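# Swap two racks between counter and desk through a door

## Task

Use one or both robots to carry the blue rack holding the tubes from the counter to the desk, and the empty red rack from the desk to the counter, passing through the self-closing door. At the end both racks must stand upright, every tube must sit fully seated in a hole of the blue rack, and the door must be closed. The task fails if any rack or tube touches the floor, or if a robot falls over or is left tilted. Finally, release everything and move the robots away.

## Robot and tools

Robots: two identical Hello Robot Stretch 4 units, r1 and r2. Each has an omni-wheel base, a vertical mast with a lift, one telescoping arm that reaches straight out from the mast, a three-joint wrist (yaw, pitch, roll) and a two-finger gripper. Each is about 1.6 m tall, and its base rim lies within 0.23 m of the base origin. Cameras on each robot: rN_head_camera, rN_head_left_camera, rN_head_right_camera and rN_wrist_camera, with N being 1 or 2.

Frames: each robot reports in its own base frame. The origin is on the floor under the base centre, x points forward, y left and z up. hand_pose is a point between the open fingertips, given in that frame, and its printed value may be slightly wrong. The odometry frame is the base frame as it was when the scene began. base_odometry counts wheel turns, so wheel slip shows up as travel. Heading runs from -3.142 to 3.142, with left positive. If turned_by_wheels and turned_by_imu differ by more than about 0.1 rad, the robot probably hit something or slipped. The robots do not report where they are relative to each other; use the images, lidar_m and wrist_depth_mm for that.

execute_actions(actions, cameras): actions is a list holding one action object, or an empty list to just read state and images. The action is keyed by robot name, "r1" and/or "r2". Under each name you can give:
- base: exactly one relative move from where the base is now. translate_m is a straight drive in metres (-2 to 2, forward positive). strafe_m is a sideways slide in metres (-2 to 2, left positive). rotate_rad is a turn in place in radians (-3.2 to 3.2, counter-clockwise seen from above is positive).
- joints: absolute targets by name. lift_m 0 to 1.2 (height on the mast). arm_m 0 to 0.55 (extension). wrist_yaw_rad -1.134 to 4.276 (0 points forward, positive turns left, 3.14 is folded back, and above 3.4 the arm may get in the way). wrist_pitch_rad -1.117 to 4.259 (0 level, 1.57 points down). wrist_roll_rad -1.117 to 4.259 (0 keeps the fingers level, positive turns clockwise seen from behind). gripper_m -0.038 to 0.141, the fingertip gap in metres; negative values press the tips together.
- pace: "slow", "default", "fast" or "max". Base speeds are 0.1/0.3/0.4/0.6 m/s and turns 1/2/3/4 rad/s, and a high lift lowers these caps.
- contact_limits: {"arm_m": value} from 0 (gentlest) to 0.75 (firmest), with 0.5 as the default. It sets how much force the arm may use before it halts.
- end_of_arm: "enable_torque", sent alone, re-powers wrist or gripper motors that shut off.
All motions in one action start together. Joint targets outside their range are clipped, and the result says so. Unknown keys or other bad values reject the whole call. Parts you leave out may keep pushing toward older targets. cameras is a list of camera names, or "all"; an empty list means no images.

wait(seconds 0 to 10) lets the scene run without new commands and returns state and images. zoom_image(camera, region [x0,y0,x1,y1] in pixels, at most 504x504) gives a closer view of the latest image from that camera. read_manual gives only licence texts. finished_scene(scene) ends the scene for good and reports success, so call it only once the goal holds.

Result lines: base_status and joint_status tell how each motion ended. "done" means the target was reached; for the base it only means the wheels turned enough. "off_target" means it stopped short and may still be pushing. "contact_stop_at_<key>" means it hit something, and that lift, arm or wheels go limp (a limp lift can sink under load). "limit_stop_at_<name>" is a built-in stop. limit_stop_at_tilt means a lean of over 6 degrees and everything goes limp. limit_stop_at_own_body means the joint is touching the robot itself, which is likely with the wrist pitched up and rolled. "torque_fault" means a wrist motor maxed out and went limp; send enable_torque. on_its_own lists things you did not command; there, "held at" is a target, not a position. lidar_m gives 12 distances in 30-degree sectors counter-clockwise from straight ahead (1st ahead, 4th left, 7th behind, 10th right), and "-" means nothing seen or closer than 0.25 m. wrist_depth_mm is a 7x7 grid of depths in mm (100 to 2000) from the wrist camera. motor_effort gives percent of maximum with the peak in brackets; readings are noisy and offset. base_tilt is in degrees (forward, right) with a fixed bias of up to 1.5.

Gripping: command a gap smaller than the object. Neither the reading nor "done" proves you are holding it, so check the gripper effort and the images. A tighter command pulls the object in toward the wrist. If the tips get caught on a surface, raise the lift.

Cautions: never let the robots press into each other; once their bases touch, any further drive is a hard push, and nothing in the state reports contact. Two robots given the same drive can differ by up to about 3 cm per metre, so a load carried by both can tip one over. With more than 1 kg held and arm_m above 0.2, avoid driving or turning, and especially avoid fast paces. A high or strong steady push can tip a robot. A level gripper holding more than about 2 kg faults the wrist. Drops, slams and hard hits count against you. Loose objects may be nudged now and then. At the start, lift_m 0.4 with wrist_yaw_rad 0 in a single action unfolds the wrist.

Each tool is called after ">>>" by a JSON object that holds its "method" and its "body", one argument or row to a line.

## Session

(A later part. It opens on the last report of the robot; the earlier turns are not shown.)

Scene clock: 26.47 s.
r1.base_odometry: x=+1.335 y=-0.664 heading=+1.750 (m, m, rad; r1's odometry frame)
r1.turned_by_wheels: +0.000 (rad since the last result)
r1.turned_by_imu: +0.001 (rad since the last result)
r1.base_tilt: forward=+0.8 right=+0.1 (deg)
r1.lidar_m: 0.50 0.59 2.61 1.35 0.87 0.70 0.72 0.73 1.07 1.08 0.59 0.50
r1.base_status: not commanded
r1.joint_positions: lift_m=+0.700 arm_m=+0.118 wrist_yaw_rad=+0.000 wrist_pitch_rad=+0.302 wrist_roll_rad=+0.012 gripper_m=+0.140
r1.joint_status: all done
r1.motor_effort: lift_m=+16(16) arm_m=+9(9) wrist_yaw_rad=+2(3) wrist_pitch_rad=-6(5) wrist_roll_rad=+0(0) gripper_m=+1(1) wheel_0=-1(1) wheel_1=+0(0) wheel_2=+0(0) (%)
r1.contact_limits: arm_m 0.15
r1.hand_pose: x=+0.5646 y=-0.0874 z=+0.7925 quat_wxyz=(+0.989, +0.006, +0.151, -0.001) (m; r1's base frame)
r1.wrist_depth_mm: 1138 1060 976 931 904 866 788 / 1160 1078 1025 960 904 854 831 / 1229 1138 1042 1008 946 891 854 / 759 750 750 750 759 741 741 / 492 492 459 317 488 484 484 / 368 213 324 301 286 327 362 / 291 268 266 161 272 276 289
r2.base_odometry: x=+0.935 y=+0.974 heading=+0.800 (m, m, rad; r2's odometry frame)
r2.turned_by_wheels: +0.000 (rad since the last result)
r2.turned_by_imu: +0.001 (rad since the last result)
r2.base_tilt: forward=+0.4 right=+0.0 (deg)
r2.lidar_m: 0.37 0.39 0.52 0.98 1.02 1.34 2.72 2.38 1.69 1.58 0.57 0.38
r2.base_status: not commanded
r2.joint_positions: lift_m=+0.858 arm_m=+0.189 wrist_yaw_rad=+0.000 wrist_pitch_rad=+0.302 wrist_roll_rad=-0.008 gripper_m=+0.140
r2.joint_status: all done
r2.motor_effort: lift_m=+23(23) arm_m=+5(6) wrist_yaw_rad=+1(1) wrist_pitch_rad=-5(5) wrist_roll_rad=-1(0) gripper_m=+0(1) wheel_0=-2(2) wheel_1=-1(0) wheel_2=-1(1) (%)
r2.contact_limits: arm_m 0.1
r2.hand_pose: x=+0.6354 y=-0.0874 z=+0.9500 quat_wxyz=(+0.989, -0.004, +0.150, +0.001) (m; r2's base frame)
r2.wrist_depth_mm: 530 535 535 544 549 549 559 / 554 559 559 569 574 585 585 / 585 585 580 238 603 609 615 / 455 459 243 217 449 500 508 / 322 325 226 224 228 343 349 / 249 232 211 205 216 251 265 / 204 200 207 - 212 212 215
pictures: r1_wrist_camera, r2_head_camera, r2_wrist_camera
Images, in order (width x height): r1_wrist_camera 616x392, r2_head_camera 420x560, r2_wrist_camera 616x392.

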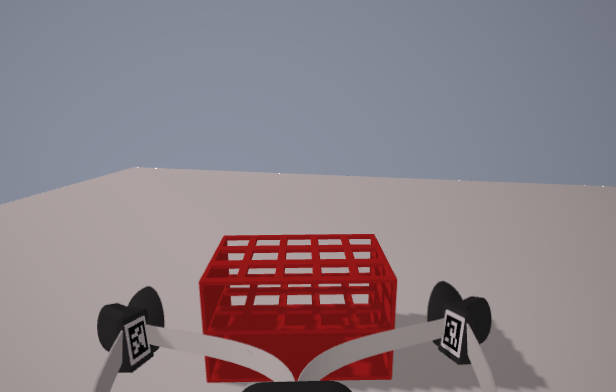

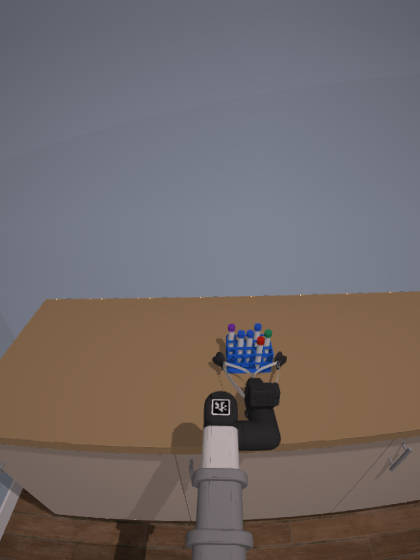

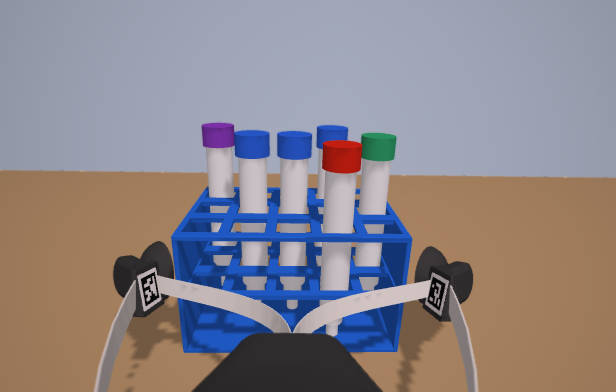

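>>> {"method": "execute_actions", "body": {
  "actions": [
    {"r1":{"joints":{"arm_m":0.155,"lift_m":0.675},"contact_limits":{"arm_m":0.15},"pace":"slow"},"r2":{"joints":{"gripper_m":0.06}}}
  ],
  "cameras": ["r1_wrist_camera","r2_head_camera","r2_wrist_camera"]
}}

Scene clock: 28.53 s.
r1.base_odometry: x=+1.335 y=-0.664 heading=+1.750 (m, m, rad; r1's odometry frame)
r1.turned_by_wheels: +0.000 (rad since the last result)
r1.turned_by_imu: +0.001 (rad since the last result)
r1.base_tilt: forward=+0.8 right=+0.0 (deg)
r1.lidar_m: 0.50 0.58 2.60 1.36 0.88 0.71 0.72 0.75 1.07 1.07 0.59 0.47
r1.base_status: not commanded
r1.joint_positions: lift_m=+0.675 arm_m=+0.153 wrist_yaw_rad=+0.000 wrist_pitch_rad=+0.302 wrist_roll_rad=+0.012 gripper_m=+0.140
r1.joint_status: all done
r1.motor_effort: lift_m=+15(13) arm_m=+9(12) wrist_yaw_rad=+2(2) wrist_pitch_rad=-6(5) wrist_roll_rad=-1(1) gripper_m=+1(2) wheel_0=-1(1) wheel_1=+0(0) wheel_2=+0(0) (%)
r1.contact_limits: arm_m 0.15
r1.hand_pose: x=+0.5996 y=-0.0874 z=+0.7675 quat_wxyz=(+0.989, +0.006, +0.151, -0.001) (m; r1's base frame)
r1.wrist_depth_mm: 1078 991 946 904 854 809 778 / 1138 1060 991 931 891 842 788 / 1182 1078 1008 976 917 866 809 / 661 654 654 654 654 647 640 / 430 427 373 370 279 427 418 / 317 213 243 266 244 285 315 / 253 231 229 160 230 239 250
r2.base_odometry: x=+0.935 y=+0.974 heading=+0.800 (m, m, rad; r2's odometry frame)
r2.turned_by_wheels: +0.000 (rad since the last result)
r2.turned_by_imu: +0.001 (rad since the last result)
r2.base_tilt: forward=+0.5 right=+0.0 (deg)
r2.lidar_m: 0.36 0.36 0.54 0.97 1.01 1.39 2.72 2.39 1.68 1.58 0.57 0.41
r2.base_status: not commanded
r2.joint_positions: lift_m=+0.858 arm_m=+0.189 wrist_yaw_rad=+0.000 wrist_pitch_rad=+0.303 wrist_roll_rad=-0.008 gripper_m=+0.060
r2.joint_status: all done
r2.motor_effort: lift_m=+23(23) arm_m=+5(5) wrist_yaw_rad=+1(0) wrist_pitch_rad=-8(8) wrist_roll_rad=+0(1) gripper_m=-21(19) wheel_0=-2(2) wheel_1=+0(1) wheel_2=+0(0) (%)
r2.hand_pose: x=+0.6353 y=-0.0874 z=+0.9497 quat_wxyz=(+0.989, -0.004, +0.151, +0.001) (m; r2's base frame)
r2.wrist_depth_mm: 535 530 539 544 544 549 559 / 554 559 564 569 574 574 591 / 585 585 220 196 597 615 615 / 445 459 216 200 204 496 500 / 319 324 213 205 198 340 343 / 249 178 204 202 195 180 265 / 197 205 196 - 202 211 213
pictures: r1_wrist_camera, r2_head_camera, r2_wrist_camera
Images, in order (width x height): r1_wrist_camera 616x392, r2_head_camera 420x560, r2_wrist_camera 616x392.

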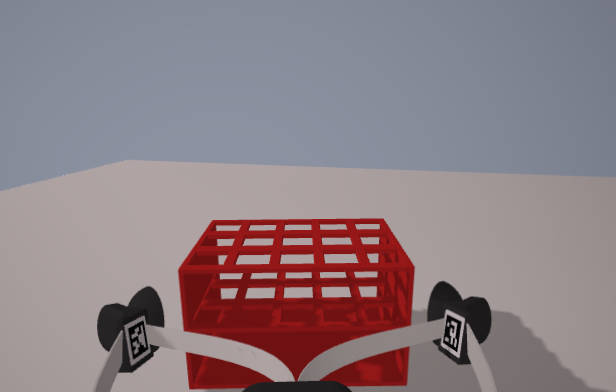

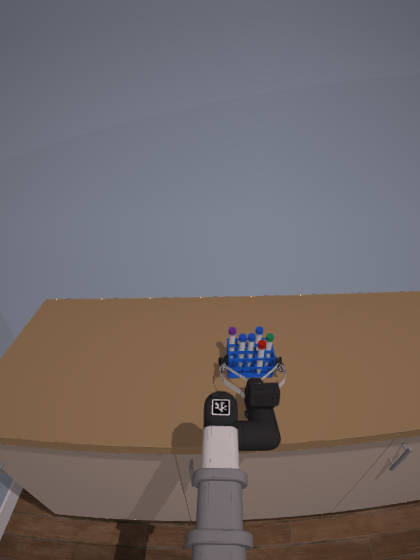

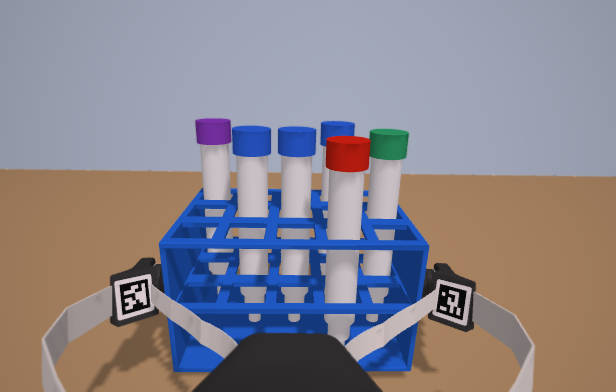

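>>> {"method": "execute_actions", "body": {
  "actions": [
    {"r1":{"joints":{"arm_m":0.185,"lift_m":0.668},"contact_limits":{"arm_m":0.15},"pace":"slow"},"r2":{"joints":{"lift_m":0.9},"pace":"slow"}}
  ],
  "cameras": ["r2_wrist_camera"]
}}

>>> {"method": "execute_actions", "body": {
  "actions": [
    {"r1":{"joints":{"gripper_m":0.06}}}
  ],
  "cameras": ["r1_wrist_camera","r1_head_camera","r2_wrist_camera"]
}}

Scene clock: 30.20 s.
r1.base_odometry: x=+1.335 y=-0.664 heading=+1.750 (m, m, rad; r1's odometry frame)
r1.turned_by_wheels: +0.000 (rad since the last result)
r1.turned_by_imu: +0.001 (rad since the last result)
r1.base_tilt: forward=+0.8 right=+0.1 (deg)
r1.lidar_m: 0.52 0.60 2.62 1.39 0.87 0.69 0.73 0.75 1.06 1.06 0.59 0.48
r1.base_status: not commanded
r1.joint_positions: lift_m=+0.668 arm_m=+0.183 wrist_yaw_rad=+0.000 wrist_pitch_rad=+0.302 wrist_roll_rad=+0.012 gripper_m=+0.140
r1.joint_status: all done
r1.motor_effort: lift_m=+15(17) arm_m=+9(12) wrist_yaw_rad=+2(2) wrist_pitch_rad=-6(6) wrist_roll_rad=+0(1) gripper_m=+0(2) wheel_0=-1(1) wheel_1=+0(0) wheel_2=+0(0) (%)
r1.contact_limits: arm_m 0.15
r1.hand_pose: x=+0.6296 y=-0.0874 z=+0.7605 quat_wxyz=(+0.989, +0.006, +0.151, -0.001) (m; r1's base frame)
r1.wrist_depth_mm: 1060 976 931 878 831 788 750 / 1098 991 960 904 854 809 778 / 1118 1060 991 931 904 854 788 / 627 634 621 621 615 615 615 / 410 410 234 229 240 402 402 / 303 207 234 241 215 272 298 / 240 195 207 160 216 221 239
r2.base_odometry: x=+0.935 y=+0.974 heading=+0.800 (m, m, rad; r2's odometry frame)
r2.turned_by_wheels: +0.000 (rad since the last result)
r2.turned_by_imu: +0.001 (rad since the last result)
r2.base_tilt: forward=+0.5 right=+0.0 (deg)
r2.lidar_m: 0.34 0.38 0.51 0.98 1.01 1.40 2.71 2.39 1.68 1.59 0.58 0.41
r2.base_status: not commanded
r2.joint_positions: lift_m=+0.900 arm_m=+0.189 wrist_yaw_rad=+0.000 wrist_pitch_rad=+0.303 wrist_roll_rad=-0.008 gripper_m=+0.060
r2.joint_status: all done
r2.motor_effort: lift_m=+24(26) arm_m=+5(6) wrist_yaw_rad=+1(1) wrist_pitch_rad=-8(8) wrist_roll_rad=+0(0) gripper_m=-20(19) wheel_0=-2(2) wheel_1=-1(0) wheel_2=+0(1) (%)
r2.hand_pose: x=+0.6352 y=-0.0874 z=+0.9916 quat_wxyz=(+0.989, -0.004, +0.151, +0.001) (m; r2's base frame)
r2.wrist_depth_mm: 530 535 535 539 549 554 559 / 554 564 564 564 574 580 585 / 580 585 218 198 591 609 615 / 569 603 219 200 206 621 634 / 404 404 211 204 197 433 439 / 314 178 204 202 195 181 332 / 248 258 198 - 246 266 268
pictures: r2_wrist_camera
Images, in order (width x height): r2_wrist_camera 616x392.

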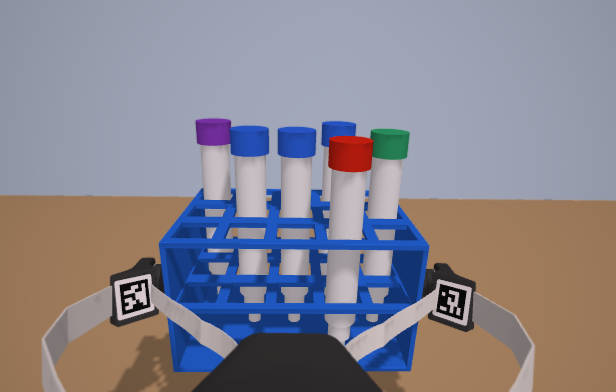

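Scene clock: 32.00 s.
r1.base_odometry: x=+1.335 y=-0.664 heading=+1.750 (m, m, rad; r1's odometry frame)
r1.turned_by_wheels: +0.000 (rad since the last result)
r1.turned_by_imu: +0.001 (rad since the last result)
r1.base_tilt: forward=+0.9 right=+0.1 (deg)
r1.lidar_m: 0.53 0.58 2.62 1.35 0.84 0.70 0.72 0.76 1.04 1.06 0.62 0.48
r1.base_status: not commanded
r1.joint_positions: lift_m=+0.668 arm_m=+0.183 wrist_yaw_rad=+0.000 wrist_pitch_rad=+0.303 wrist_roll_rad=+0.012 gripper_m=+0.061
r1.joint_status: all done
r1.motor_effort: lift_m=+15(15) arm_m=+9(9) wrist_yaw_rad=+2(2) wrist_pitch_rad=-6(7) wrist_roll_rad=+0(1) gripper_m=-27(25) wheel_0=-1(1) wheel_1=+0(0) wheel_2=+0(0) (%)
r1.hand_pose: x=+0.6296 y=-0.0874 z=+0.7604 quat_wxyz=(+0.989, +0.006, +0.151, -0.001) (m; r1's base frame)
r1.wrist_depth_mm: 1025 976 917 878 831 788 750 / 1098 1025 960 904 842 809 778 / 1138 1042 1008 917 904 854 809 / 627 621 621 621 621 609 609 / 413 410 213 215 215 399 404 / 303 189 203 203 202 298 298 / 231 171 177 216 178 176 235
r2.base_odometry: x=+0.935 y=+0.974 heading=+0.800 (m, m, rad; r2's odometry frame)
r2.turned_by_wheels: +0.000 (rad since the last result)
r2.turned_by_imu: +0.001 (rad since the last result)
r2.base_tilt: forward=+0.5 right=+0.0 (deg)
r2.lidar_m: 0.36 0.39 0.52 0.96 0.99 1.36 2.71 2.40 1.67 1.57 0.58 0.40
r2.base_status: not commanded
r2.joint_positions: lift_m=+0.900 arm_m=+0.189 wrist_yaw_rad=+0.000 wrist_pitch_rad=+0.303 wrist_roll_rad=-0.008 gripper_m=+0.060
r2.joint_status: not commanded
r2.motor_effort: lift_m=+24(24) arm_m=+5(6) wrist_yaw_rad=+1(1) wrist_pitch_rad=-10(9) wrist_roll_rad=+1(1) gripper_m=-23(23) wheel_0=-2(2) wheel_1=-1(1) wheel_2=-1(1) (%)
r2.hand_pose: x=+0.6352 y=-0.0874 z=+0.9916 quat_wxyz=(+0.989, -0.004, +0.151, +0.001) (m; r2's base frame)
r2.wrist_depth_mm: 530 535 539 539 549 549 554 / 554 559 569 574 574 580 591 / 580 580 220 199 597 609 615 / 564 603 218 200 205 627 640 / 402 407 211 204 197 430 433 / 312 178 204 202 196 181 332 / 248 257 198 - 246 265 268
pictures: r1_head_camera, r1_wrist_camera, r2_wrist_camera
Images, in order (width x height): r1_head_camera 420x560, r1_wrist_camera 616x392, r2_wrist_camera 616x392.

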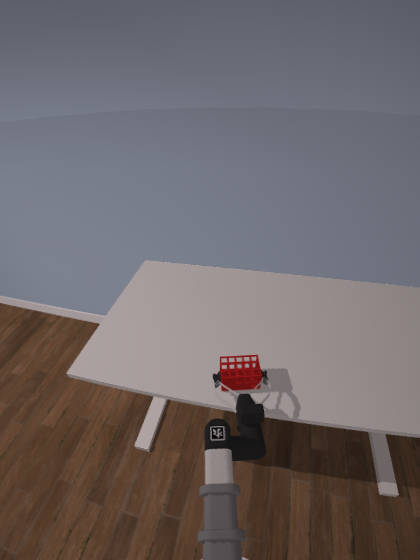

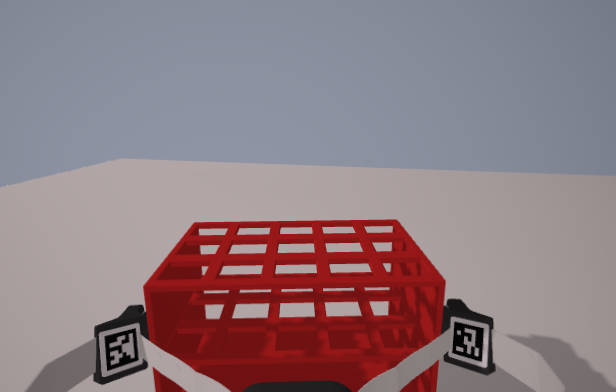

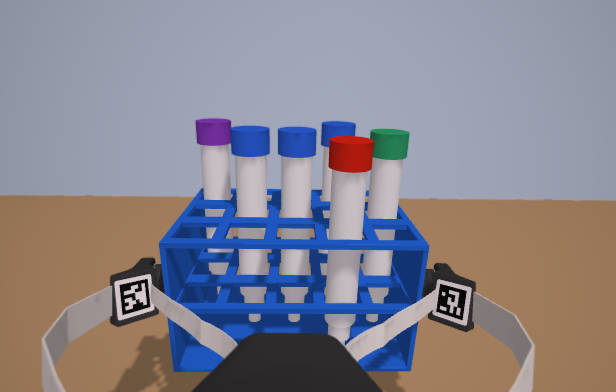

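>>> {"method": "execute_actions", "body": {
  "actions": [
    {"r1":{"joints":{"lift_m":0.73}},"r2":{"joints":{"arm_m":0.0},"base":{"translate_m":-0.3}}}
  ],
  "cameras": []
}}

>>> {"method": "execute_actions", "body": {
  "actions": [
    {"r1":{"joints":{"arm_m":0.0},"base":{"rotate_rad":-0.18}},"r2":{"base":{"rotate_rad":-2.0},"pace":"slow"}}
  ],
  "cameras": []
}}

>>> {"method": "execute_actions", "body": {
  "actions": [
    {"r1":{"base":{"strafe_m":0.23}}}
  ],
  "cameras": ["r1_head_left_camera","r1_wrist_camera","r2_head_camera","r2_head_left_camera","r2_wrist_camera"]
}}

Scene clock: 36.07 s.
r1.base_odometry: x=+1.335 y=-0.664 heading=+1.750 (m, m, rad; r1's odometry frame)
r1.turned_by_wheels: +0.000 (rad since the last result)
r1.turned_by_imu: +0.001 (rad since the last result)
r1.base_tilt: forward=+0.8 right=+0.1 (deg)
r1.lidar_m: 0.51 0.58 2.64 1.39 0.86 0.69 0.72 0.75 1.06 1.06 0.60 0.50
r1.base_status: not commanded
r1.joint_positions: lift_m=+0.730 arm_m=+0.183 wrist_yaw_rad=+0.000 wrist_pitch_rad=+0.303 wrist_roll_rad=+0.012 gripper_m=+0.061
r1.joint_status: all done
r1.motor_effort: lift_m=+20(21) arm_m=+10(9) wrist_yaw_rad=+3(2) wrist_pitch_rad=-7(5) wrist_roll_rad=-1(0) gripper_m=-27(27) wheel_0=-1(1) wheel_1=+0(0) wheel_2=+0(0) (%)
r1.hand_pose: x=+0.6296 y=-0.0874 z=+0.8220 quat_wxyz=(+0.989, +0.006, +0.151, -0.001) (m; r1's base frame)
r1.wrist_depth_mm: 1060 991 917 878 831 788 759 / 1060 1008 960 891 854 820 768 / 1138 1078 991 960 891 854 809 / 1182 854 854 878 878 854 798 / 569 559 214 215 214 554 554 / 421 188 203 203 202 415 413 / 324 171 177 216 178 177 330
r2.base_odometry: x=+0.726 y=+0.758 heading=+0.800 (m, m, rad; r2's odometry frame)
r2.turned_by_wheels: +0.000 (rad since the last result)
r2.turned_by_imu: +0.003 (rad since the last result)
r2.base_tilt: forward=+0.4 right=-0.1 (deg)
r2.lidar_m: 0.41 0.72 0.93 0.96 0.99 1.36 2.40 2.38 1.67 1.58 1.00 0.46
r2.base_status: done
r2.joint_positions: lift_m=+0.900 arm_m=+0.001 wrist_yaw_rad=+0.000 wrist_pitch_rad=+0.304 wrist_roll_rad=-0.008 gripper_m=+0.060
r2.joint_status: all done
r2.motor_effort: lift_m=+24(24) arm_m=-6(5) wrist_yaw_rad=+1(0) wrist_pitch_rad=-10(10) wrist_roll_rad=+1(1) gripper_m=-21(22) wheel_0=+0(4) wheel_1=+1(6) wheel_2=-2(9) (%)
r2.hand_pose: x=+0.4471 y=-0.0874 z=+0.9915 quat_wxyz=(+0.988, -0.004, +0.151, +0.001) (m; r2's base frame)
r2.wrist_depth_mm: 946 960 976 991 976 1008 1008 / 1008 1008 1025 1025 1042 1042 1060 / 960 976 218 198 960 1078 1060 / 574 585 219 200 207 627 634 / 484 480 211 204 196 512 517 / 530 179 204 202 195 181 580 / 564 569 197 - 591 609 609
pictures: none
No camera images: the call's "cameras" was empty. Leave "cameras" out to get every camera's image.

Scene clock: 39.37 s.
r1.base_odometry: x=+1.335 y=-0.664 heading=+1.570 (m, m, rad; r1's odometry frame)
r1.turned_by_wheels: -0.179 (rad since the last result)
r1.turned_by_imu: -0.178 (rad since the last result)
r1.base_tilt: forward=+0.9 right=+0.1 (deg)
r1.lidar_m: 0.40 0.51 0.77 2.00 0.94 0.73 0.72 0.72 1.01 1.05 0.67 0.54
r1.base_status: done
r1.joint_positions: lift_m=+0.730 arm_m=+0.002 wrist_yaw_rad=+0.000 wrist_pitch_rad=+0.303 wrist_roll_rad=+0.012 gripper_m=+0.061
r1.joint_status: all done
r1.motor_effort: lift_m=+20(20) arm_m=-9(13) wrist_yaw_rad=+3(4) wrist_pitch_rad=-7(7) wrist_roll_rad=+0(1) gripper_m=-29(24) wheel_0=+3(9) wheel_1=+2(8) wheel_2=+2(7) (%)
r1.hand_pose: x=+0.4479 y=-0.0875 z=+0.8219 quat_wxyz=(+0.989, +0.006, +0.151, -0.001) (m; r1's base frame)
r1.wrist_depth_mm: 1078 1078 1025 1008 991 991 976 / 1118 1118 1078 1060 1042 1025 1008 / 1138 1160 1118 1118 1078 1078 1060 / 878 878 866 866 854 866 854 / 569 569 213 214 215 559 559 / 421 188 203 202 202 421 418 / 327 171 177 216 178 177 332
r2.base_odometry: x=+0.726 y=+0.758 heading=-1.200 (m, m, rad; r2's odometry frame)
r2.turned_by_wheels: -2.000 (rad since the last result)
r2.turned_by_imu: -2.002 (rad since the last result)
r2.base_tilt: forward=+0.5 right=-0.1 (deg)
r2.lidar_m: 0.39 1.60 0.93 0.69 0.65 0.73 1.01 0.96 0.99 1.45 2.34 0.42
r2.base_status: done
r2.joint_positions: lift_m=+0.900 arm_m=+0.001 wrist_yaw_rad=+0.000 wrist_pitch_rad=+0.304 wrist_roll_rad=-0.008 gripper_m=+0.060
r2.joint_status: not commanded
r2.motor_effort: lift_m=+23(23) arm_m=-6(5) wrist_yaw_rad=+1(0) wrist_pitch_rad=-10(10) wrist_roll_rad=-1(0) gripper_m=-21(23) wheel_0=+1(4) wheel_1=-1(2) wheel_2=+1(6) (%)
r2.hand_pose: x=+0.4471 y=-0.0874 z=+0.9916 quat_wxyz=(+0.988, -0.004, +0.151, +0.001) (m; r2's base frame)
r2.wrist_depth_mm: 1098 1182 1308 1464 1661 1808 1921 / 1138 1205 1366 1537 1661 - - / 1182 1308 219 212 1756 - - / 1205 1336 217 201 206 - - / 1281 1336 211 204 196 - - / 1308 179 204 202 195 180 1808 / 1336 1430 197 - 1336 1430 1464
pictures: none
No camera images: the call's "cameras" was empty. Leave "cameras" out to get every camera's image.

Scene clock: 41.43 s.
r1.base_odometry: x=+1.105 y=-0.664 heading=+1.570 (m, m, rad; r1's odometry frame)
r1.turned_by_wheels: +0.000 (rad since the last result)
r1.turned_by_imu: +0.001 (rad since the last result)
r1.base_tilt: forward=+0.9 right=+0.1 (deg)
r1.lidar_m: 0.42 0.54 2.07 2.01 0.86 0.71 0.70 0.77 1.04 1.29 0.71 0.51
r1.base_status: done
r1.joint_positions: lift_m=+0.730 arm_m=+0.002 wrist_yaw_rad=+0.000 wrist_pitch_rad=+0.303 wrist_roll_rad=+0.012 gripper_m=+0.061
r1.joint_status: not commanded
r1.motor_effort: lift_m=+20(20) arm_m=-10(10) wrist_yaw_rad=+2(3) wrist_pitch_rad=-7(7) wrist_roll_rad=-1(1) gripper_m=-27(26) wheel_0=-1(12) wheel_1=+1(13) wheel_2=+0(2) (%)
r1.hand_pose: x=+0.4479 y=-0.0874 z=+0.8220 quat_wxyz=(+0.989, +0.006, +0.151, -0.001) (m; r1's base frame)
r1.wrist_depth_mm: 1098 1078 1042 1025 1042 1008 976 / 1118 1118 1098 1060 1060 1025 1025 / 1182 1160 1160 1118 1078 1078 1060 / 1205 878 878 878 866 878 842 / 574 569 213 215 216 559 559 / 424 189 203 202 202 421 421 / 340 171 177 217 178 177 332
r2.base_odometry: x=+0.726 y=+0.758 heading=-1.200 (m, m, rad; r2's odometry frame)
r2.turned_by_wheels: +0.000 (rad since the last result)
r2.turned_by_imu: +0.001 (rad since the last result)
r2.base_tilt: forward=+0.4 right=-0.1 (deg)
r2.lidar_m: 0.41 1.59 0.94 0.69 0.67 0.73 1.00 0.95 1.04 1.47 2.32 0.44
r2.base_status: not commanded
r2.joint_positions: lift_m=+0.900 arm_m=+0.001 wrist_yaw_rad=+0.000 wrist_pitch_rad=+0.304 wrist_roll_rad=-0.008 gripper_m=+0.060
r2.joint_status: not commanded
r2.motor_effort: lift_m=+23(23) arm_m=-5(5) wrist_yaw_rad=+1(1) wrist_pitch_rad=-10(10) wrist_roll_rad=+1(1) gripper_m=-21(22) wheel_0=+1(1) wheel_1=+0(0) wheel_2=+1(0) (%)
r2.hand_pose: x=+0.4471 y=-0.0874 z=+0.9916 quat_wxyz=(+0.988, -0.004, +0.151, +0.001) (m; r2's base frame)
r2.wrist_depth_mm: 1098 1182 1281 1430 1618 1808 1921 / 1098 1255 1366 1537 1708 - - / 1160 1308 219 198 1756 - - / 1229 1336 218 200 204 - - / 1255 1366 211 205 197 - - / 1281 179 204 202 195 180 1808 / 1336 1430 198 - 1336 1464 1430
pictures: r1_head_left_camera, r1_wrist_camera, r2_head_camera, r2_head_left_camera, r2_wrist_camera
Images, in order (width x height): r1_head_left_camera 420x672, r1_wrist_camera 616x392, r2_head_camera 420x560, r2_head_left_camera 420x672, r2_wrist_camera 616x392.

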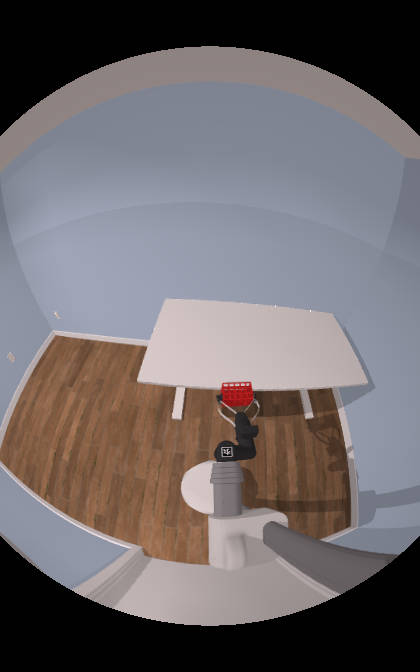

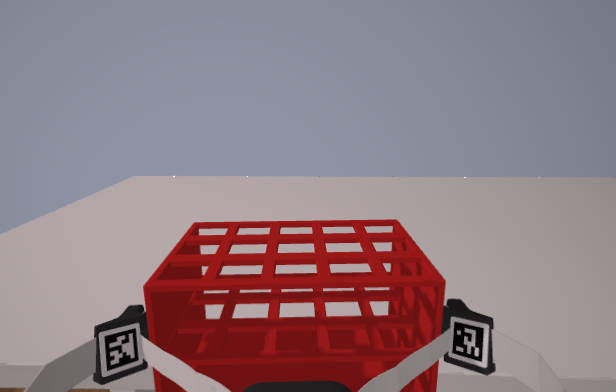

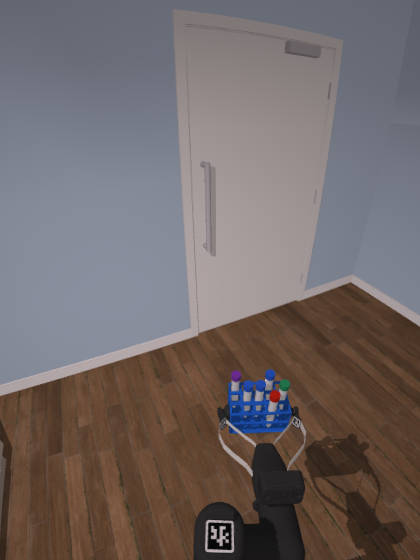

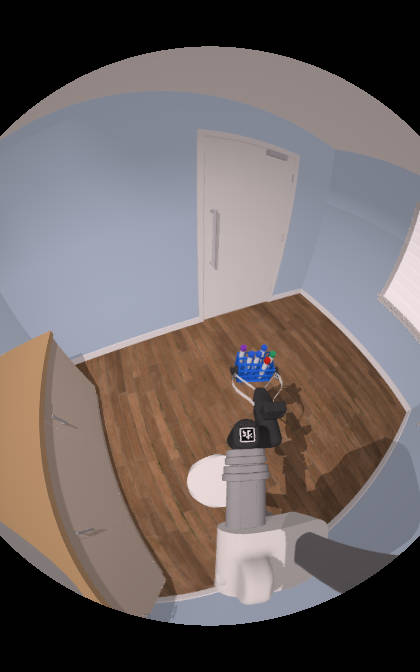

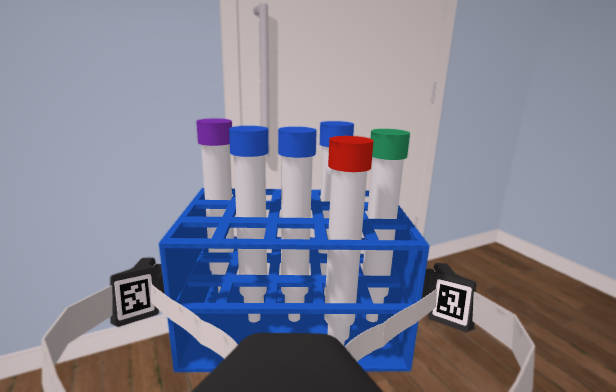

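>>> {"method": "execute_actions", "body": {
  "actions": [
    {"r1":{"base":{"translate_m":-0.44}}}
  ],
  "cameras": ["r1_head_left_camera"]
}}

>>> {"method": "execute_actions", "body": {
  "actions": [
    {"r1":{"base":{"translate_m":-0.3},"pace":"slow"}}
  ],
  "cameras": ["r1_head_left_camera","r2_head_camera"]
}}

Scene clock: 44.67 s.
r1.base_odometry: x=+1.105 y=-1.104 heading=+1.570 (m, m, rad; r1's odometry frame)
r1.turned_by_wheels: +0.000 (rad since the last result)
r1.turned_by_imu: +0.001 (rad since the last result)
r1.base_tilt: forward=+0.9 right=+0.0 (deg)
r1.lidar_m: 0.41 1.02 2.49 0.65 0.37 0.26 0.25 0.29 0.43 1.22 1.32 0.97
r1.base_status: done
r1.joint_positions: lift_m=+0.730 arm_m=+0.002 wrist_yaw_rad=+0.000 wrist_pitch_rad=+0.303 wrist_roll_rad=+0.012 gripper_m=+0.061
r1.joint_status: not commanded
r1.motor_effort: lift_m=+19(20) arm_m=-10(10) wrist_yaw_rad=+2(1) wrist_pitch_rad=-8(7) wrist_roll_rad=-1(0) gripper_m=-26(25) wheel_0=-2(8) wheel_1=-3(8) wheel_2=+1(11) (%)
r1.hand_pose: x=+0.4479 y=-0.0874 z=+0.8220 quat_wxyz=(+0.989, +0.006, +0.151, -0.001) (m; r1's base frame)
r1.wrist_depth_mm: 1537 1537 1464 1464 1464 1430 1397 / 1576 1576 1537 1499 1537 1464 1397 / 1618 1661 1618 1576 1499 1499 1499 / 1708 878 866 866 866 866 854 / 1808 1756 213 214 216 1618 1618 / 1863 188 204 203 203 1661 1661 / 1366 172 177 216 178 177 1281
r2.base_odometry: x=+0.726 y=+0.758 heading=-1.200 (m, m, rad; r2's odometry frame)
r2.turned_by_wheels: +0.000 (rad since the last result)
r2.turned_by_imu: +0.001 (rad since the last result)
r2.base_tilt: forward=+0.4 right=-0.1 (deg)
r2.lidar_m: 0.40 1.58 0.96 0.69 0.66 0.73 1.01 0.96 1.02 1.46 2.35 0.44
r2.base_status: not commanded
r2.joint_positions: lift_m=+0.900 arm_m=+0.001 wrist_yaw_rad=+0.000 wrist_pitch_rad=+0.304 wrist_roll_rad=-0.008 gripper_m=+0.060
r2.joint_status: not commanded
r2.motor_effort: lift_m=+23(23) arm_m=-6(6) wrist_yaw_rad=+1(1) wrist_pitch_rad=-10(9) wrist_roll_rad=+0(0) gripper_m=-21(23) wheel_0=+1(0) wheel_1=-1(1) wheel_2=+1(1) (%)
r2.hand_pose: x=+0.4471 y=-0.0874 z=+0.9916 quat_wxyz=(+0.988, -0.004, +0.151, +0.001) (m; r2's base frame)
r2.wrist_depth_mm: 1098 1182 1308 1464 1661 1863 1863 / 1118 1229 1366 1499 1661 - - / 1160 1308 219 198 1708 - - / 1255 1366 217 199 206 - - / 1281 1366 211 204 197 - - / 1308 178 204 202 196 180 1863 / 1308 1430 198 - 1336 1430 1464
pictures: r1_head_left_camera
Images, in order (width x height): r1_head_left_camera 420x672.

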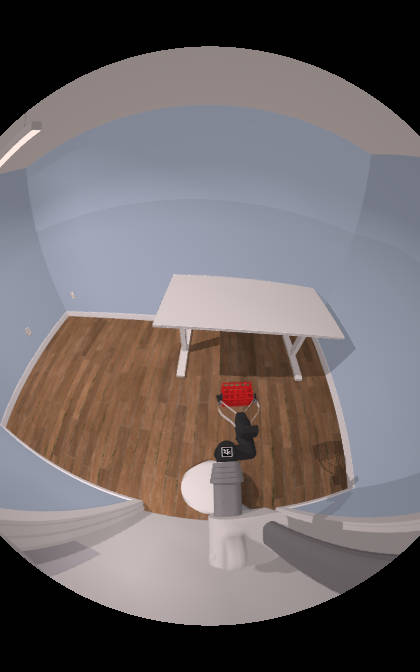

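Scene clock: 51.00 s.
r1.base_odometry: x=+1.094 y=-1.232 heading=+1.759 (m, m, rad; r1's odometry frame)
r1.turned_by_wheels: +0.189 (rad since the last result)
r1.turned_by_imu: +0.141 (rad since the last result)
r1.base_tilt: forward=+0.9 right=+0.1 (deg)
r1.lidar_m: 0.41 2.08 2.43 0.46 0.25 0.25 - 0.25 0.37 1.28 1.26 1.03
r1.base_status: translate_m contact_stop (by the wheels' count: -0.127 of -0.300)
r1.joint_positions: lift_m=+0.730 arm_m=+0.001 wrist_yaw_rad=+0.000 wrist_pitch_rad=+0.303 wrist_roll_rad=+0.012 gripper_m=+0.061
r1.joint_status: not commanded
r1.on_its_own: the wheels are slack since a contact_stop
r1.motor_effort: lift_m=+18(20) arm_m=-8(10) wrist_yaw_rad=+3(5) wrist_pitch_rad=-9(9) wrist_roll_rad=+0(1) gripper_m=-26(28) wheel_0=+0(26) wheel_1=+0(34) wheel_2=+0(37) (%)
r1.hand_pose: x=+0.4477 y=-0.0874 z=+0.8221 quat_wxyz=(+0.989, +0.006, +0.151, -0.001) (m; r1's base frame)
r1.wrist_depth_mm: 1808 1661 1661 1537 1464 1464 1366 / 1808 1756 1708 1618 1537 1464 1430 / 1921 1808 1708 1661 1499 1499 1499 / - - 1118 976 976 866 854 / - 1983 213 215 215 1661 1576 / 1808 189 203 203 203 1661 1618 / 1397 172 177 216 178 177 1430
r2.base_odometry: x=+0.726 y=+0.758 heading=-1.200 (m, m, rad; r2's odometry frame)
r2.turned_by_wheels: +0.000 (rad since the last result)
r2.turned_by_imu: +0.003 (rad since the last result)
r2.base_tilt: forward=+0.5 right=+0.0 (deg)
r2.lidar_m: 0.37 1.58 0.94 0.69 0.66 0.72 1.01 0.96 1.03 1.50 2.38 0.44
r2.base_status: not commanded
r2.joint_positions: lift_m=+0.900 arm_m=+0.001 wrist_yaw_rad=+0.000 wrist_pitch_rad=+0.304 wrist_roll_rad=-0.008 gripper_m=+0.060
r2.joint_status: not commanded
r2.motor_effort: lift_m=+23(23) arm_m=-5(6) wrist_yaw_rad=+1(1) wrist_pitch_rad=-10(9) wrist_roll_rad=+0(1) gripper_m=-21(20) wheel_0=+1(1) wheel_1=-1(1) wheel_2=+1(1) (%)
r2.hand_pose: x=+0.4471 y=-0.0874 z=+0.9916 quat_wxyz=(+0.988, -0.004, +0.151, +0.001) (m; r2's base frame)
r2.wrist_depth_mm: 1098 1205 1308 1430 1576 1921 1921 / 1138 1255 1336 1499 1708 - - / 1182 1281 219 198 1756 - - / 1205 1308 218 200 206 - - / 1281 1366 211 205 196 - - / 1308 179 204 202 195 180 1808 / 1308 1397 197 - 1336 1430 1430
pictures: r1_head_left_camera, r2_head_camera
Images, in order (width x height): r1_head_left_camera 420x672, r2_head_camera 420x560.

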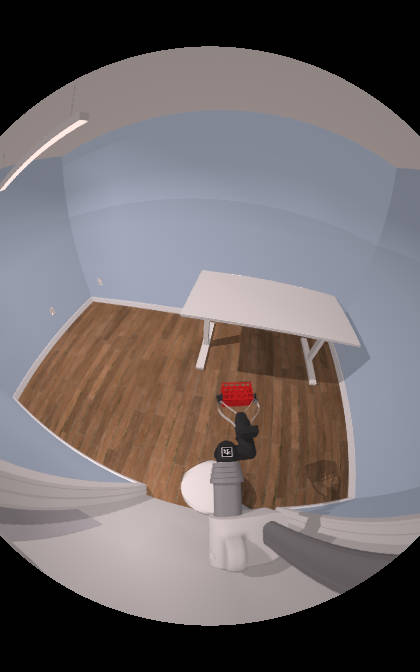

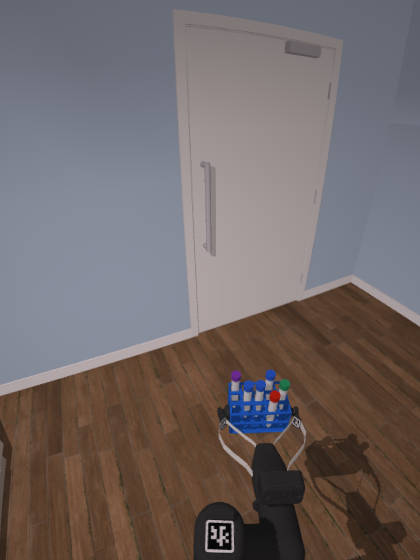

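>>> {"method": "execute_actions", "body": {
  "actions": [
    {"r1":{"base":{"translate_m":0.2},"joints":{"lift_m":0.4,"wrist_yaw_rad":3.1}}}
  ],
  "cameras": ["r1_head_left_camera"]
}}

>>> {"method": "execute_actions", "body": {
  "actions": [
    {"r1":{"base":{"rotate_rad":3.0}}}
  ],
  "cameras": ["r1_head_left_camera","r1_head_camera"]
}}

Scene clock: 54.90 s.
r1.base_odometry: x=+1.056 y=-1.035 heading=+1.759 (m, m, rad; r1's odometry frame)
r1.turned_by_wheels: +0.001 (rad since the last result)
r1.turned_by_imu: +0.002 (rad since the last result)
r1.base_tilt: forward=+0.8 right=+0.1 (deg)
r1.lidar_m: 0.82 1.86 2.39 0.70 0.48 0.37 0.36 0.45 0.67 1.34 0.99 0.82
r1.base_status: done
r1.joint_positions: lift_m=+0.400 arm_m=+0.001 wrist_yaw_rad=+3.100 wrist_pitch_rad=+0.303 wrist_roll_rad=+0.012 gripper_m=+0.061
r1.joint_status: all done
r1.motor_effort: lift_m=+16(17) arm_m=-9(8) wrist_yaw_rad=+4(8) wrist_pitch_rad=-9(6) wrist_roll_rad=+1(0) gripper_m=-27(26) wheel_0=+5(9) wheel_1=+3(6) wheel_2=-1(9) (%)
r1.hand_pose: x=-0.0991 y=+0.0989 z=+0.4923 quat_wxyz=(+0.022, -0.151, +0.009, +0.988) (m; r1's base frame)
r1.wrist_depth_mm: 115 131 240 462 445 430 418 / 163 213 496 477 459 445 433 / 559 535 512 496 477 462 445 / 580 559 530 517 492 477 462 / 609 580 214 215 215 496 480 / 640 188 203 202 203 500 496 / 647 171 178 216 178 178 500
r2.base_odometry: x=+0.726 y=+0.758 heading=-1.200 (m, m, rad; r2's odometry frame)
r2.turned_by_wheels: +0.000 (rad since the last result)
r2.turned_by_imu: +0.002 (rad since the last result)
r2.base_tilt: forward=+0.4 right=-0.1 (deg)
r2.lidar_m: 0.40 1.60 0.93 0.72 0.66 0.71 1.00 0.96 1.03 1.49 2.35 0.45
r2.base_status: not commanded
r2.joint_positions: lift_m=+0.900 arm_m=+0.001 wrist_yaw_rad=+0.000 wrist_pitch_rad=+0.304 wrist_roll_rad=-0.008 gripper_m=+0.060
r2.joint_status: not commanded
r2.motor_effort: lift_m=+23(23) arm_m=-5(5) wrist_yaw_rad=+1(1) wrist_pitch_rad=-9(9) wrist_roll_rad=-2(1) gripper_m=-22(24) wheel_0=+1(1) wheel_1=-1(1) wheel_2=+1(1) (%)
r2.hand_pose: x=+0.4471 y=-0.0874 z=+0.9916 quat_wxyz=(+0.988, -0.004, +0.151, +0.001) (m; r2's base frame)
r2.wrist_depth_mm: 1078 1205 1281 1430 1576 1863 1921 / 1138 1255 1366 1537 1708 - - / 1138 1281 218 199 1708 - - / 1229 1336 217 200 206 - - / 1255 1366 211 205 196 - - / 1308 178 204 202 195 180 1756 / 1308 1430 198 - 1336 1464 1464
pictures: r1_head_left_camera
Images, in order (width x height): r1_head_left_camera 420x672.

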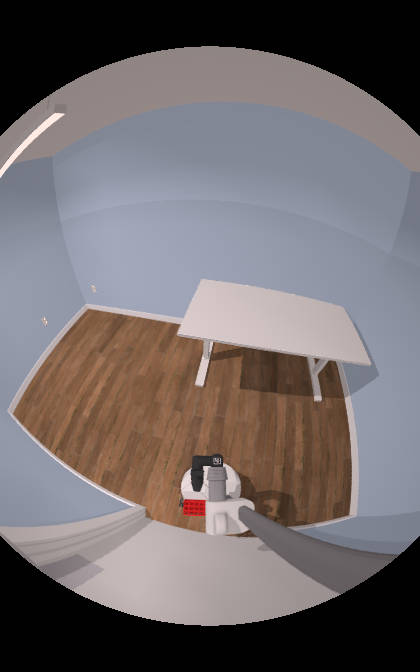

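Scene clock: 57.70 s.
r1.base_odometry: x=+1.056 y=-1.035 heading=-1.524 (m, m, rad; r1's odometry frame)
r1.turned_by_wheels: +3.000 (rad since the last result)
r1.turned_by_imu: +3.004 (rad since the last result)
r1.base_tilt: forward=+0.8 right=+0.1 (deg)
r1.lidar_m: 0.37 0.39 0.62 1.32 1.12 0.83 0.82 0.88 2.42 1.01 0.51 0.38
r1.base_status: done
r1.joint_positions: lift_m=+0.400 arm_m=+0.001 wrist_yaw_rad=+3.100 wrist_pitch_rad=+0.303 wrist_roll_rad=+0.012 gripper_m=+0.061
r1.joint_status: not commanded
r1.motor_effort: lift_m=+17(17) arm_m=-9(9) wrist_yaw_rad=+3(3) wrist_pitch_rad=-8(9) wrist_roll_rad=-1(0) gripper_m=-24(25) wheel_0=-2(10) wheel_1=-1(8) wheel_2=-2(15) (%)
r1.hand_pose: x=-0.0991 y=+0.0988 z=+0.4922 quat_wxyz=(+0.022, -0.151, +0.009, +0.988) (m; r1's base frame)
r1.wrist_depth_mm: 114 131 240 1708 1618 1618 1661 / 163 212 1308 1708 1708 1661 1281 / 1863 1863 1808 1863 1808 1756 1708 / 1983 1921 1921 1921 1921 1921 1808 / 1618 1618 213 216 215 1661 1464 / 1205 188 202 203 202 1182 1182 / 866 171 177 216 177 177 931
r2.base_odometry: x=+0.726 y=+0.758 heading=-1.200 (m, m, rad; r2's odometry frame)
r2.turned_by_wheels: +0.000 (rad since the last result)
r2.turned_by_imu: +0.001 (rad since the last result)
r2.base_tilt: forward=+0.4 right=-0.1 (deg)
r2.lidar_m: 0.40 1.59 0.95 0.69 0.65 0.70 0.98 0.94 1.03 1.49 2.34 0.43
r2.base_status: not commanded
r2.joint_positions: lift_m=+0.900 arm_m=+0.001 wrist_yaw_rad=+0.000 wrist_pitch_rad=+0.304 wrist_roll_rad=-0.008 gripper_m=+0.060
r2.joint_status: not commanded
r2.motor_effort: lift_m=+23(23) arm_m=-5(5) wrist_yaw_rad=+1(1) wrist_pitch_rad=-10(10) wrist_roll_rad=+1(0) gripper_m=-26(24) wheel_0=+1(1) wheel_1=-1(1) wheel_2=+1(1) (%)
r2.hand_pose: x=+0.4471 y=-0.0874 z=+0.9916 quat_wxyz=(+0.988, -0.004, +0.151, +0.001) (m; r2's base frame)
r2.wrist_depth_mm: 1098 1182 1336 1430 1618 1808 1863 / 1138 1229 1336 1537 1756 - - / 1160 1255 219 199 1756 - - / 1229 1366 217 200 206 - - / 1255 1366 211 205 197 - - / 1308 179 204 202 196 180 1808 / 1336 1397 197 - 1336 1430 1430
pictures: r1_head_camera, r1_head_left_camera
Images, in order (width x height): r1_head_camera 420x560, r1_head_left_camera 420x672.

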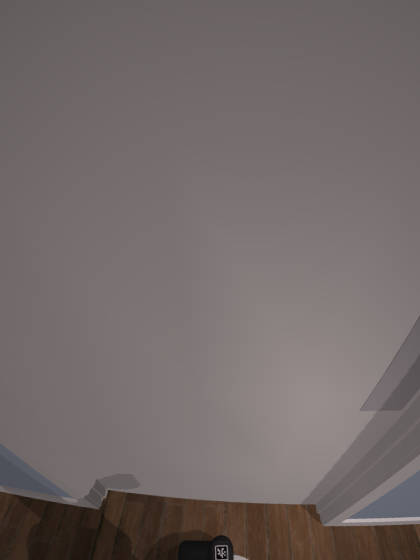

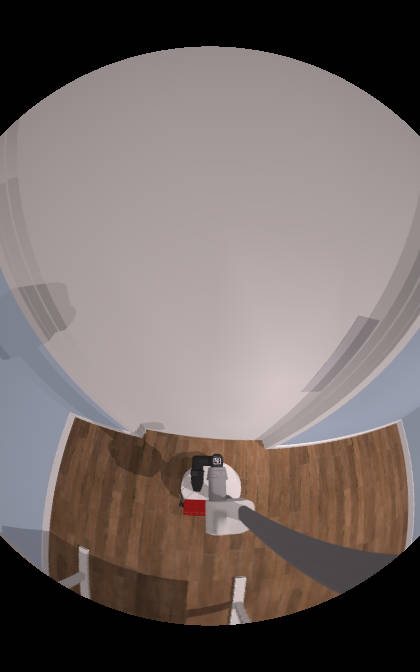

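>>> {"method": "execute_actions", "body": {
  "actions": [
    {"r1":{"base":{"strafe_m":-0.2},"joints":{"lift_m":0.26}}}
  ],
  "cameras": []
}}

>>> {"method": "execute_actions", "body": {
  "actions": [
    {"r1":{"base":{"rotate_rad":-0.05}}}
  ],
  "cameras": []
}}

>>> {"method": "execute_actions", "body": {
  "actions": [
    {"r1":{"base":{"translate_m":0.1}}}
  ],
  "cameras": ["r1_head_left_camera","r1_head_camera"]
}}

Scene clock: 60.40 s.
r1.base_odometry: x=+0.857 y=-1.045 heading=-1.524 (m, m, rad; r1's odometry frame)
r1.turned_by_wheels: +0.000 (rad since the last result)
r1.turned_by_imu: +0.000 (rad since the last result)
r1.base_tilt: forward=+0.7 right=+0.1 (deg)
r1.lidar_m: 0.34 0.38 0.60 1.52 1.17 0.86 0.85 1.77 2.22 0.92 0.39 0.35
r1.base_status: done
r1.joint_positions: lift_m=+0.260 arm_m=+0.001 wrist_yaw_rad=+3.100 wrist_pitch_rad=+0.303 wrist_roll_rad=+0.012 gripper_m=+0.061
r1.joint_status: all done
r1.motor_effort: lift_m=+16(15) arm_m=-8(9) wrist_yaw_rad=+2(2) wrist_pitch_rad=-7(7) wrist_roll_rad=-1(0) gripper_m=-25(28) wheel_0=+1(10) wheel_1=-1(6) wheel_2=+0(0) (%)
r1.hand_pose: x=-0.0991 y=+0.0988 z=+0.3523 quat_wxyz=(+0.022, -0.151, +0.009, +0.988) (m; r1's base frame)
r1.wrist_depth_mm: 115 131 239 1205 1229 1205 1205 / 163 211 1808 1756 1708 1756 1618 / 1863 1808 1863 1808 1808 1808 1756 / 1863 1863 1863 1808 1808 1808 1808 / 1229 1229 213 215 216 1205 1229 / 917 187 204 204 202 904 891 / 668 171 177 216 178 177 723
r2.base_odometry: x=+0.726 y=+0.758 heading=-1.200 (m, m, rad; r2's odometry frame)
r2.turned_by_wheels: +0.000 (rad since the last result)
r2.turned_by_imu: +0.001 (rad since the last result)
r2.base_tilt: forward=+0.4 right=+0.0 (deg)
r2.lidar_m: 0.41 1.60 0.94 0.70 0.65 0.72 0.98 0.96 1.02 1.47 2.35 0.44
r2.base_status: not commanded
r2.joint_positions: lift_m=+0.900 arm_m=+0.001 wrist_yaw_rad=+0.000 wrist_pitch_rad=+0.304 wrist_roll_rad=-0.008 gripper_m=+0.060
r2.joint_status: not commanded
r2.motor_effort: lift_m=+23(23) arm_m=-5(5) wrist_yaw_rad=+1(1) wrist_pitch_rad=-9(9) wrist_roll_rad=+1(0) gripper_m=-19(22) wheel_0=+1(1) wheel_1=-1(1) wheel_2=+1(1) (%)
r2.hand_pose: x=+0.4471 y=-0.0874 z=+0.9916 quat_wxyz=(+0.988, -0.004, +0.151, +0.001) (m; r2's base frame)
r2.wrist_depth_mm: 1098 1205 1281 1464 1661 1863 1863 / 1118 1255 1336 1499 1708 - - / 1182 1281 219 198 1708 - - / 1229 1336 217 200 206 - - / 1281 1366 211 205 197 - - / 1336 178 204 202 195 180 1708 / 1336 1366 198 - 1308 1430 1464
pictures: none
No camera images: the call's "cameras" was empty. Leave "cameras" out to get every camera's image.

Scene clock: 61.00 s.
r1.base_odometry: x=+0.857 y=-1.045 heading=-1.574 (m, m, rad; r1's odometry frame)
r1.turned_by_wheels: -0.049 (rad since the last result)
r1.turned_by_imu: -0.049 (rad since the last result)
r1.base_tilt: forward=+0.8 right=+0.2 (deg)
r1.lidar_m: 0.35 0.39 0.53 1.46 1.23 0.88 0.84 1.77 2.24 1.05 0.41 0.33
r1.base_status: done
r1.joint_positions: lift_m=+0.260 arm_m=+0.001 wrist_yaw_rad=+3.100 wrist_pitch_rad=+0.303 wrist_roll_rad=+0.012 gripper_m=+0.061
r1.joint_status: not commanded
r1.motor_effort: lift_m=+16(16) arm_m=-9(9) wrist_yaw_rad=+3(4) wrist_pitch_rad=-8(8) wrist_roll_rad=+0(0) gripper_m=-28(26) wheel_0=+4(4) wheel_1=+3(6) wheel_2=+1(4) (%)
r1.hand_pose: x=-0.0991 y=+0.0988 z=+0.3523 quat_wxyz=(+0.022, -0.151, +0.009, +0.988) (m; r1's base frame)
r1.wrist_depth_mm: 115 131 240 1205 1205 1255 1229 / 164 212 1756 1756 1756 1756 1808 / 1808 1808 1808 1921 1863 1808 1808 / 1863 1863 1921 1863 1863 1863 1576 / 1255 1229 214 214 214 1205 1229 / 904 188 203 203 202 891 891 / 661 172 177 216 178 176 715
r2.base_odometry: x=+0.726 y=+0.758 heading=-1.200 (m, m, rad; r2's odometry frame)
r2.turned_by_wheels: +0.000 (rad since the last result)
r2.turned_by_imu: +0.000 (rad since the last result)
r2.base_tilt: forward=+0.4 right=-0.1 (deg)
r2.lidar_m: 0.40 1.59 0.95 0.69 0.68 0.70 1.00 0.96 1.01 1.46 2.36 0.46
r2.base_status: not commanded
r2.joint_positions: lift_m=+0.900 arm_m=+0.001 wrist_yaw_rad=+0.000 wrist_pitch_rad=+0.304 wrist_roll_rad=-0.008 gripper_m=+0.060
r2.joint_status: not commanded
r2.motor_effort: lift_m=+23(23) arm_m=-6(5) wrist_yaw_rad=+1(1) wrist_pitch_rad=-9(9) wrist_roll_rad=+1(1) gripper_m=-21(22) wheel_0=+1(1) wheel_1=-1(1) wheel_2=+1(1) (%)
r2.hand_pose: x=+0.4471 y=-0.0874 z=+0.9916 quat_wxyz=(+0.988, -0.004, +0.151, +0.001) (m; r2's base frame)
r2.wrist_depth_mm: 1078 1182 1336 1430 1576 1863 1863 / 1160 1255 1366 1537 1708 - - / 1160 1308 219 198 1756 - - / 1255 1366 218 200 205 - - / 1281 1366 211 206 197 - - / 1308 178 204 202 195 180 1756 / 1308 1397 198 - 1336 1464 1464
pictures: none
No camera images: the call's "cameras" was empty. Leave "cameras" out to get every camera's image.

Scene clock: 62.53 s.
r1.base_odometry: x=+0.856 y=-1.144 heading=-1.573 (m, m, rad; r1's odometry frame)
r1.turned_by_wheels: +0.000 (rad since the last result)
r1.turned_by_imu: +0.001 (rad since the last result)
r1.base_tilt: forward=+0.8 right=+0.1 (deg)
r1.lidar_m: 0.25 0.28 0.41 0.99 1.35 1.01 0.96 1.88 2.23 0.75 0.27 0.27
r1.base_status: done
r1.joint_positions: lift_m=+0.260 arm_m=+0.001 wrist_yaw_rad=+3.100 wrist_pitch_rad=+0.303 wrist_roll_rad=+0.012 gripper_m=+0.061
r1.joint_status: not commanded
r1.motor_effort: lift_m=+16(16) arm_m=-8(8) wrist_yaw_rad=+3(3) wrist_pitch_rad=-7(8) wrist_roll_rad=+0(0) gripper_m=-25(26) wheel_0=+3(8) wheel_1=+3(4) wheel_2=+0(11) (%)
r1.hand_pose: x=-0.0991 y=+0.0988 z=+0.3523 quat_wxyz=(+0.022, -0.151, +0.009, +0.988) (m; r1's base frame)
r1.wrist_depth_mm: 115 131 239 1308 1308 1336 1336 / 164 212 1808 1921 1808 1863 1808 / 1921 1921 1921 1863 1863 1921 1921 / 1983 1983 1756 1921 1921 1921 1661 / 1255 1229 213 214 216 1229 1205 / 917 188 203 202 203 904 904 / 668 171 178 216 178 177 715
r2.base_odometry: x=+0.726 y=+0.758 heading=-1.200 (m, m, rad; r2's odometry frame)
r2.turned_by_wheels: +0.000 (rad since the last result)
r2.turned_by_imu: +0.001 (rad since the last result)
r2.base_tilt: forward=+0.5 right=-0.1 (deg)
r2.lidar_m: 0.38 1.59 0.96 0.68 0.66 0.70 1.02 0.97 1.02 1.49 2.36 0.47
r2.base_status: not commanded
r2.joint_positions: lift_m=+0.900 arm_m=+0.001 wrist_yaw_rad=+0.000 wrist_pitch_rad=+0.304 wrist_roll_rad=-0.008 gripper_m=+0.060
r2.joint_status: not commanded
r2.motor_effort: lift_m=+23(23) arm_m=-5(5) wrist_yaw_rad=+0(1) wrist_pitch_rad=-10(10) wrist_roll_rad=-1(2) gripper_m=-19(23) wheel_0=+1(1) wheel_1=-1(1) wheel_2=+0(1) (%)
r2.hand_pose: x=+0.4471 y=-0.0874 z=+0.9916 quat_wxyz=(+0.988, -0.004, +0.151, +0.001) (m; r2's base frame)
r2.wrist_depth_mm: 1078 1205 1308 1430 1618 1808 1921 / 1118 1255 1336 1499 1708 - - / 1160 1308 219 198 1708 - - / 1229 1336 218 200 206 - - / 1255 1366 211 206 198 - - / 1308 178 203 202 195 181 1808 / 1336 1397 198 - 1336 1430 1464
pictures: r1_head_camera, r1_head_left_camera
Images, in order (width x height): r1_head_camera 420x560, r1_head_left_camera 420x672.

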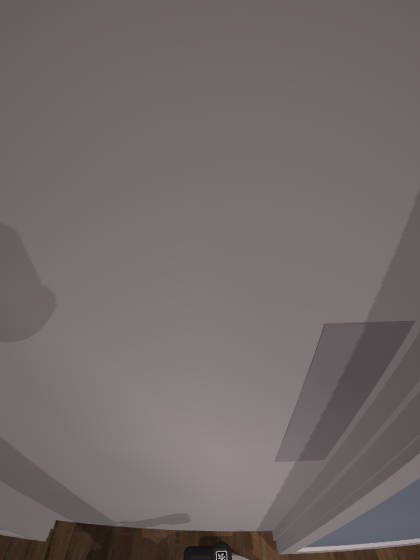

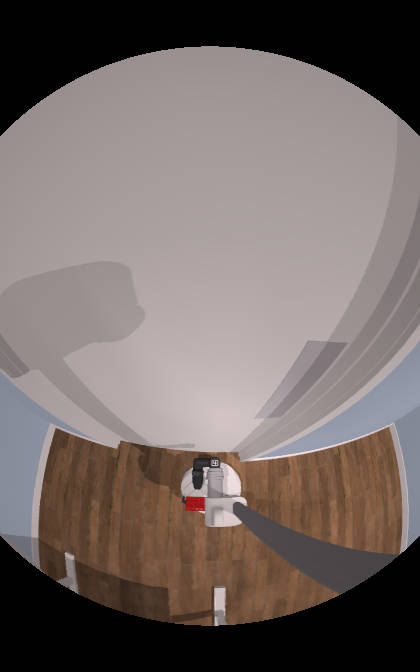

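>>> {"method": "execute_actions", "body": {
  "actions": [
    {"r1":{"joints":{"arm_m":0.5},"contact_limits":{"arm_m":0.6},"pace":"slow"}}
  ],
  "cameras": ["r1_head_left_camera","r1_head_camera","r2_head_camera"]
}}

Scene clock: 64.83 s.
r1.base_odometry: x=+0.857 y=-1.144 heading=-1.573 (m, m, rad; r1's odometry frame)
r1.turned_by_wheels: +0.000 (rad since the last result)
r1.turned_by_imu: +0.010 (rad since the last result)
r1.base_tilt: forward=+0.9 right=+0.1 (deg)
r1.lidar_m: 0.25 0.26 0.43 1.05 1.38 0.97 0.93 1.85 2.21 0.70 0.29 0.29
r1.base_status: not commanded
r1.joint_positions: lift_m=+0.260 arm_m=+0.098 wrist_yaw_rad=+3.100 wrist_pitch_rad=+0.303 wrist_roll_rad=+0.012 gripper_m=+0.061
r1.joint_status: arm_m contact_stop (moved +0.096 of +0.499)
r1.on_its_own: arm_m is slack since a contact_stop (your +0.500 is given up)
r1.motor_effort: lift_m=+18(18) arm_m=+0(37) wrist_yaw_rad=+3(5) wrist_pitch_rad=-7(9) wrist_roll_rad=-1(1) gripper_m=-26(27) wheel_0=+7(7) wheel_1=+6(10) wheel_2=-9(13) (%)
r1.contact_limits: arm_m 0.6
r1.hand_pose: x=-0.0027 y=+0.0988 z=+0.3521 quat_wxyz=(+0.021, -0.151, +0.009, +0.988) (m; r1's base frame)
r1.wrist_depth_mm: 127 166 240 1397 1366 1430 1430 / 208 213 1464 1921 1983 1983 1921 / 278 - 1983 - 1983 - 1983 / 273 1921 1983 1921 1921 1921 1661 / 274 1255 213 214 216 1205 1229 / 277 187 203 203 202 904 891 / 278 171 177 216 178 177 715
r2.base_odometry: x=+0.726 y=+0.758 heading=-1.200 (m, m, rad; r2's odometry frame)
r2.turned_by_wheels: +0.000 (rad since the last result)
r2.turned_by_imu: +0.001 (rad since the last result)
r2.base_tilt: forward=+0.4 right=-0.1 (deg)
r2.lidar_m: 0.40 1.59 0.91 0.68 0.66 0.73 1.00 0.96 1.01 1.45 2.34 0.44
r2.base_status: not commanded
r2.joint_positions: lift_m=+0.900 arm_m=+0.001 wrist_yaw_rad=+0.000 wrist_pitch_rad=+0.304 wrist_roll_rad=-0.008 gripper_m=+0.060
r2.joint_status: not commanded
r2.motor_effort: lift_m=+23(23) arm_m=-5(5) wrist_yaw_rad=+1(0) wrist_pitch_rad=-9(10) wrist_roll_rad=+0(1) gripper_m=-22(20) wheel_0=+1(1) wheel_1=-1(1) wheel_2=+1(1) (%)
r2.hand_pose: x=+0.4471 y=-0.0874 z=+0.9916 quat_wxyz=(+0.988, -0.004, +0.151, +0.001) (m; r2's base frame)
r2.wrist_depth_mm: 1078 1182 1255 1464 1661 1863 1921 / 1118 1255 1366 1537 1756 - - / 1182 1281 220 198 1756 - - / 1205 1336 217 200 206 - - / 1255 1366 211 205 197 - - / 1308 179 204 202 195 181 1808 / 1336 1397 198 - 1336 1464 1464
pictures: r1_head_camera, r1_head_left_camera, r2_head_camera
Images, in order (width x height): r1_head_camera 420x560, r1_head_left_camera 420x672, r2_head_camera 420x560.

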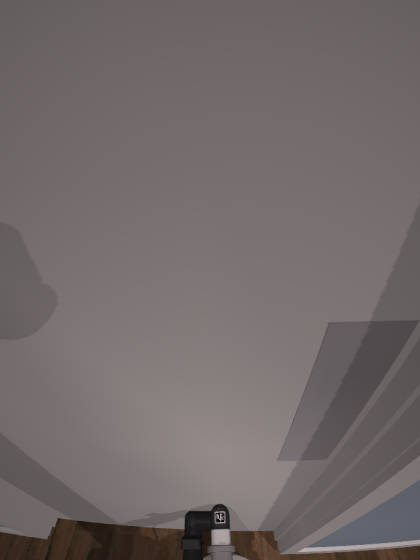

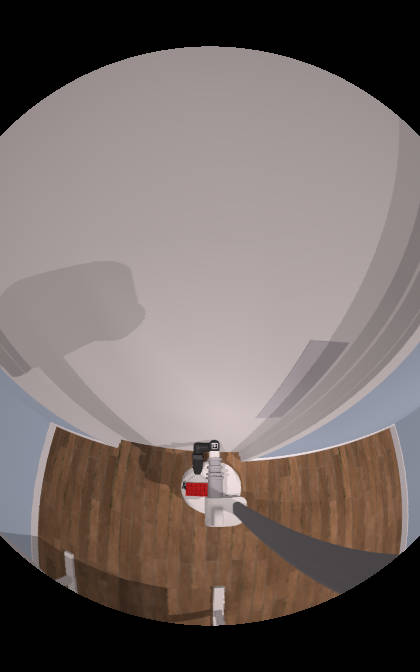

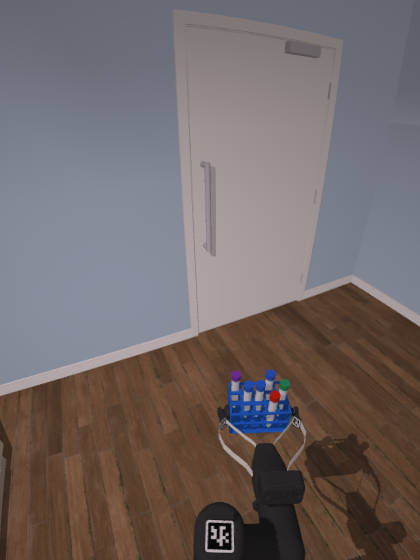

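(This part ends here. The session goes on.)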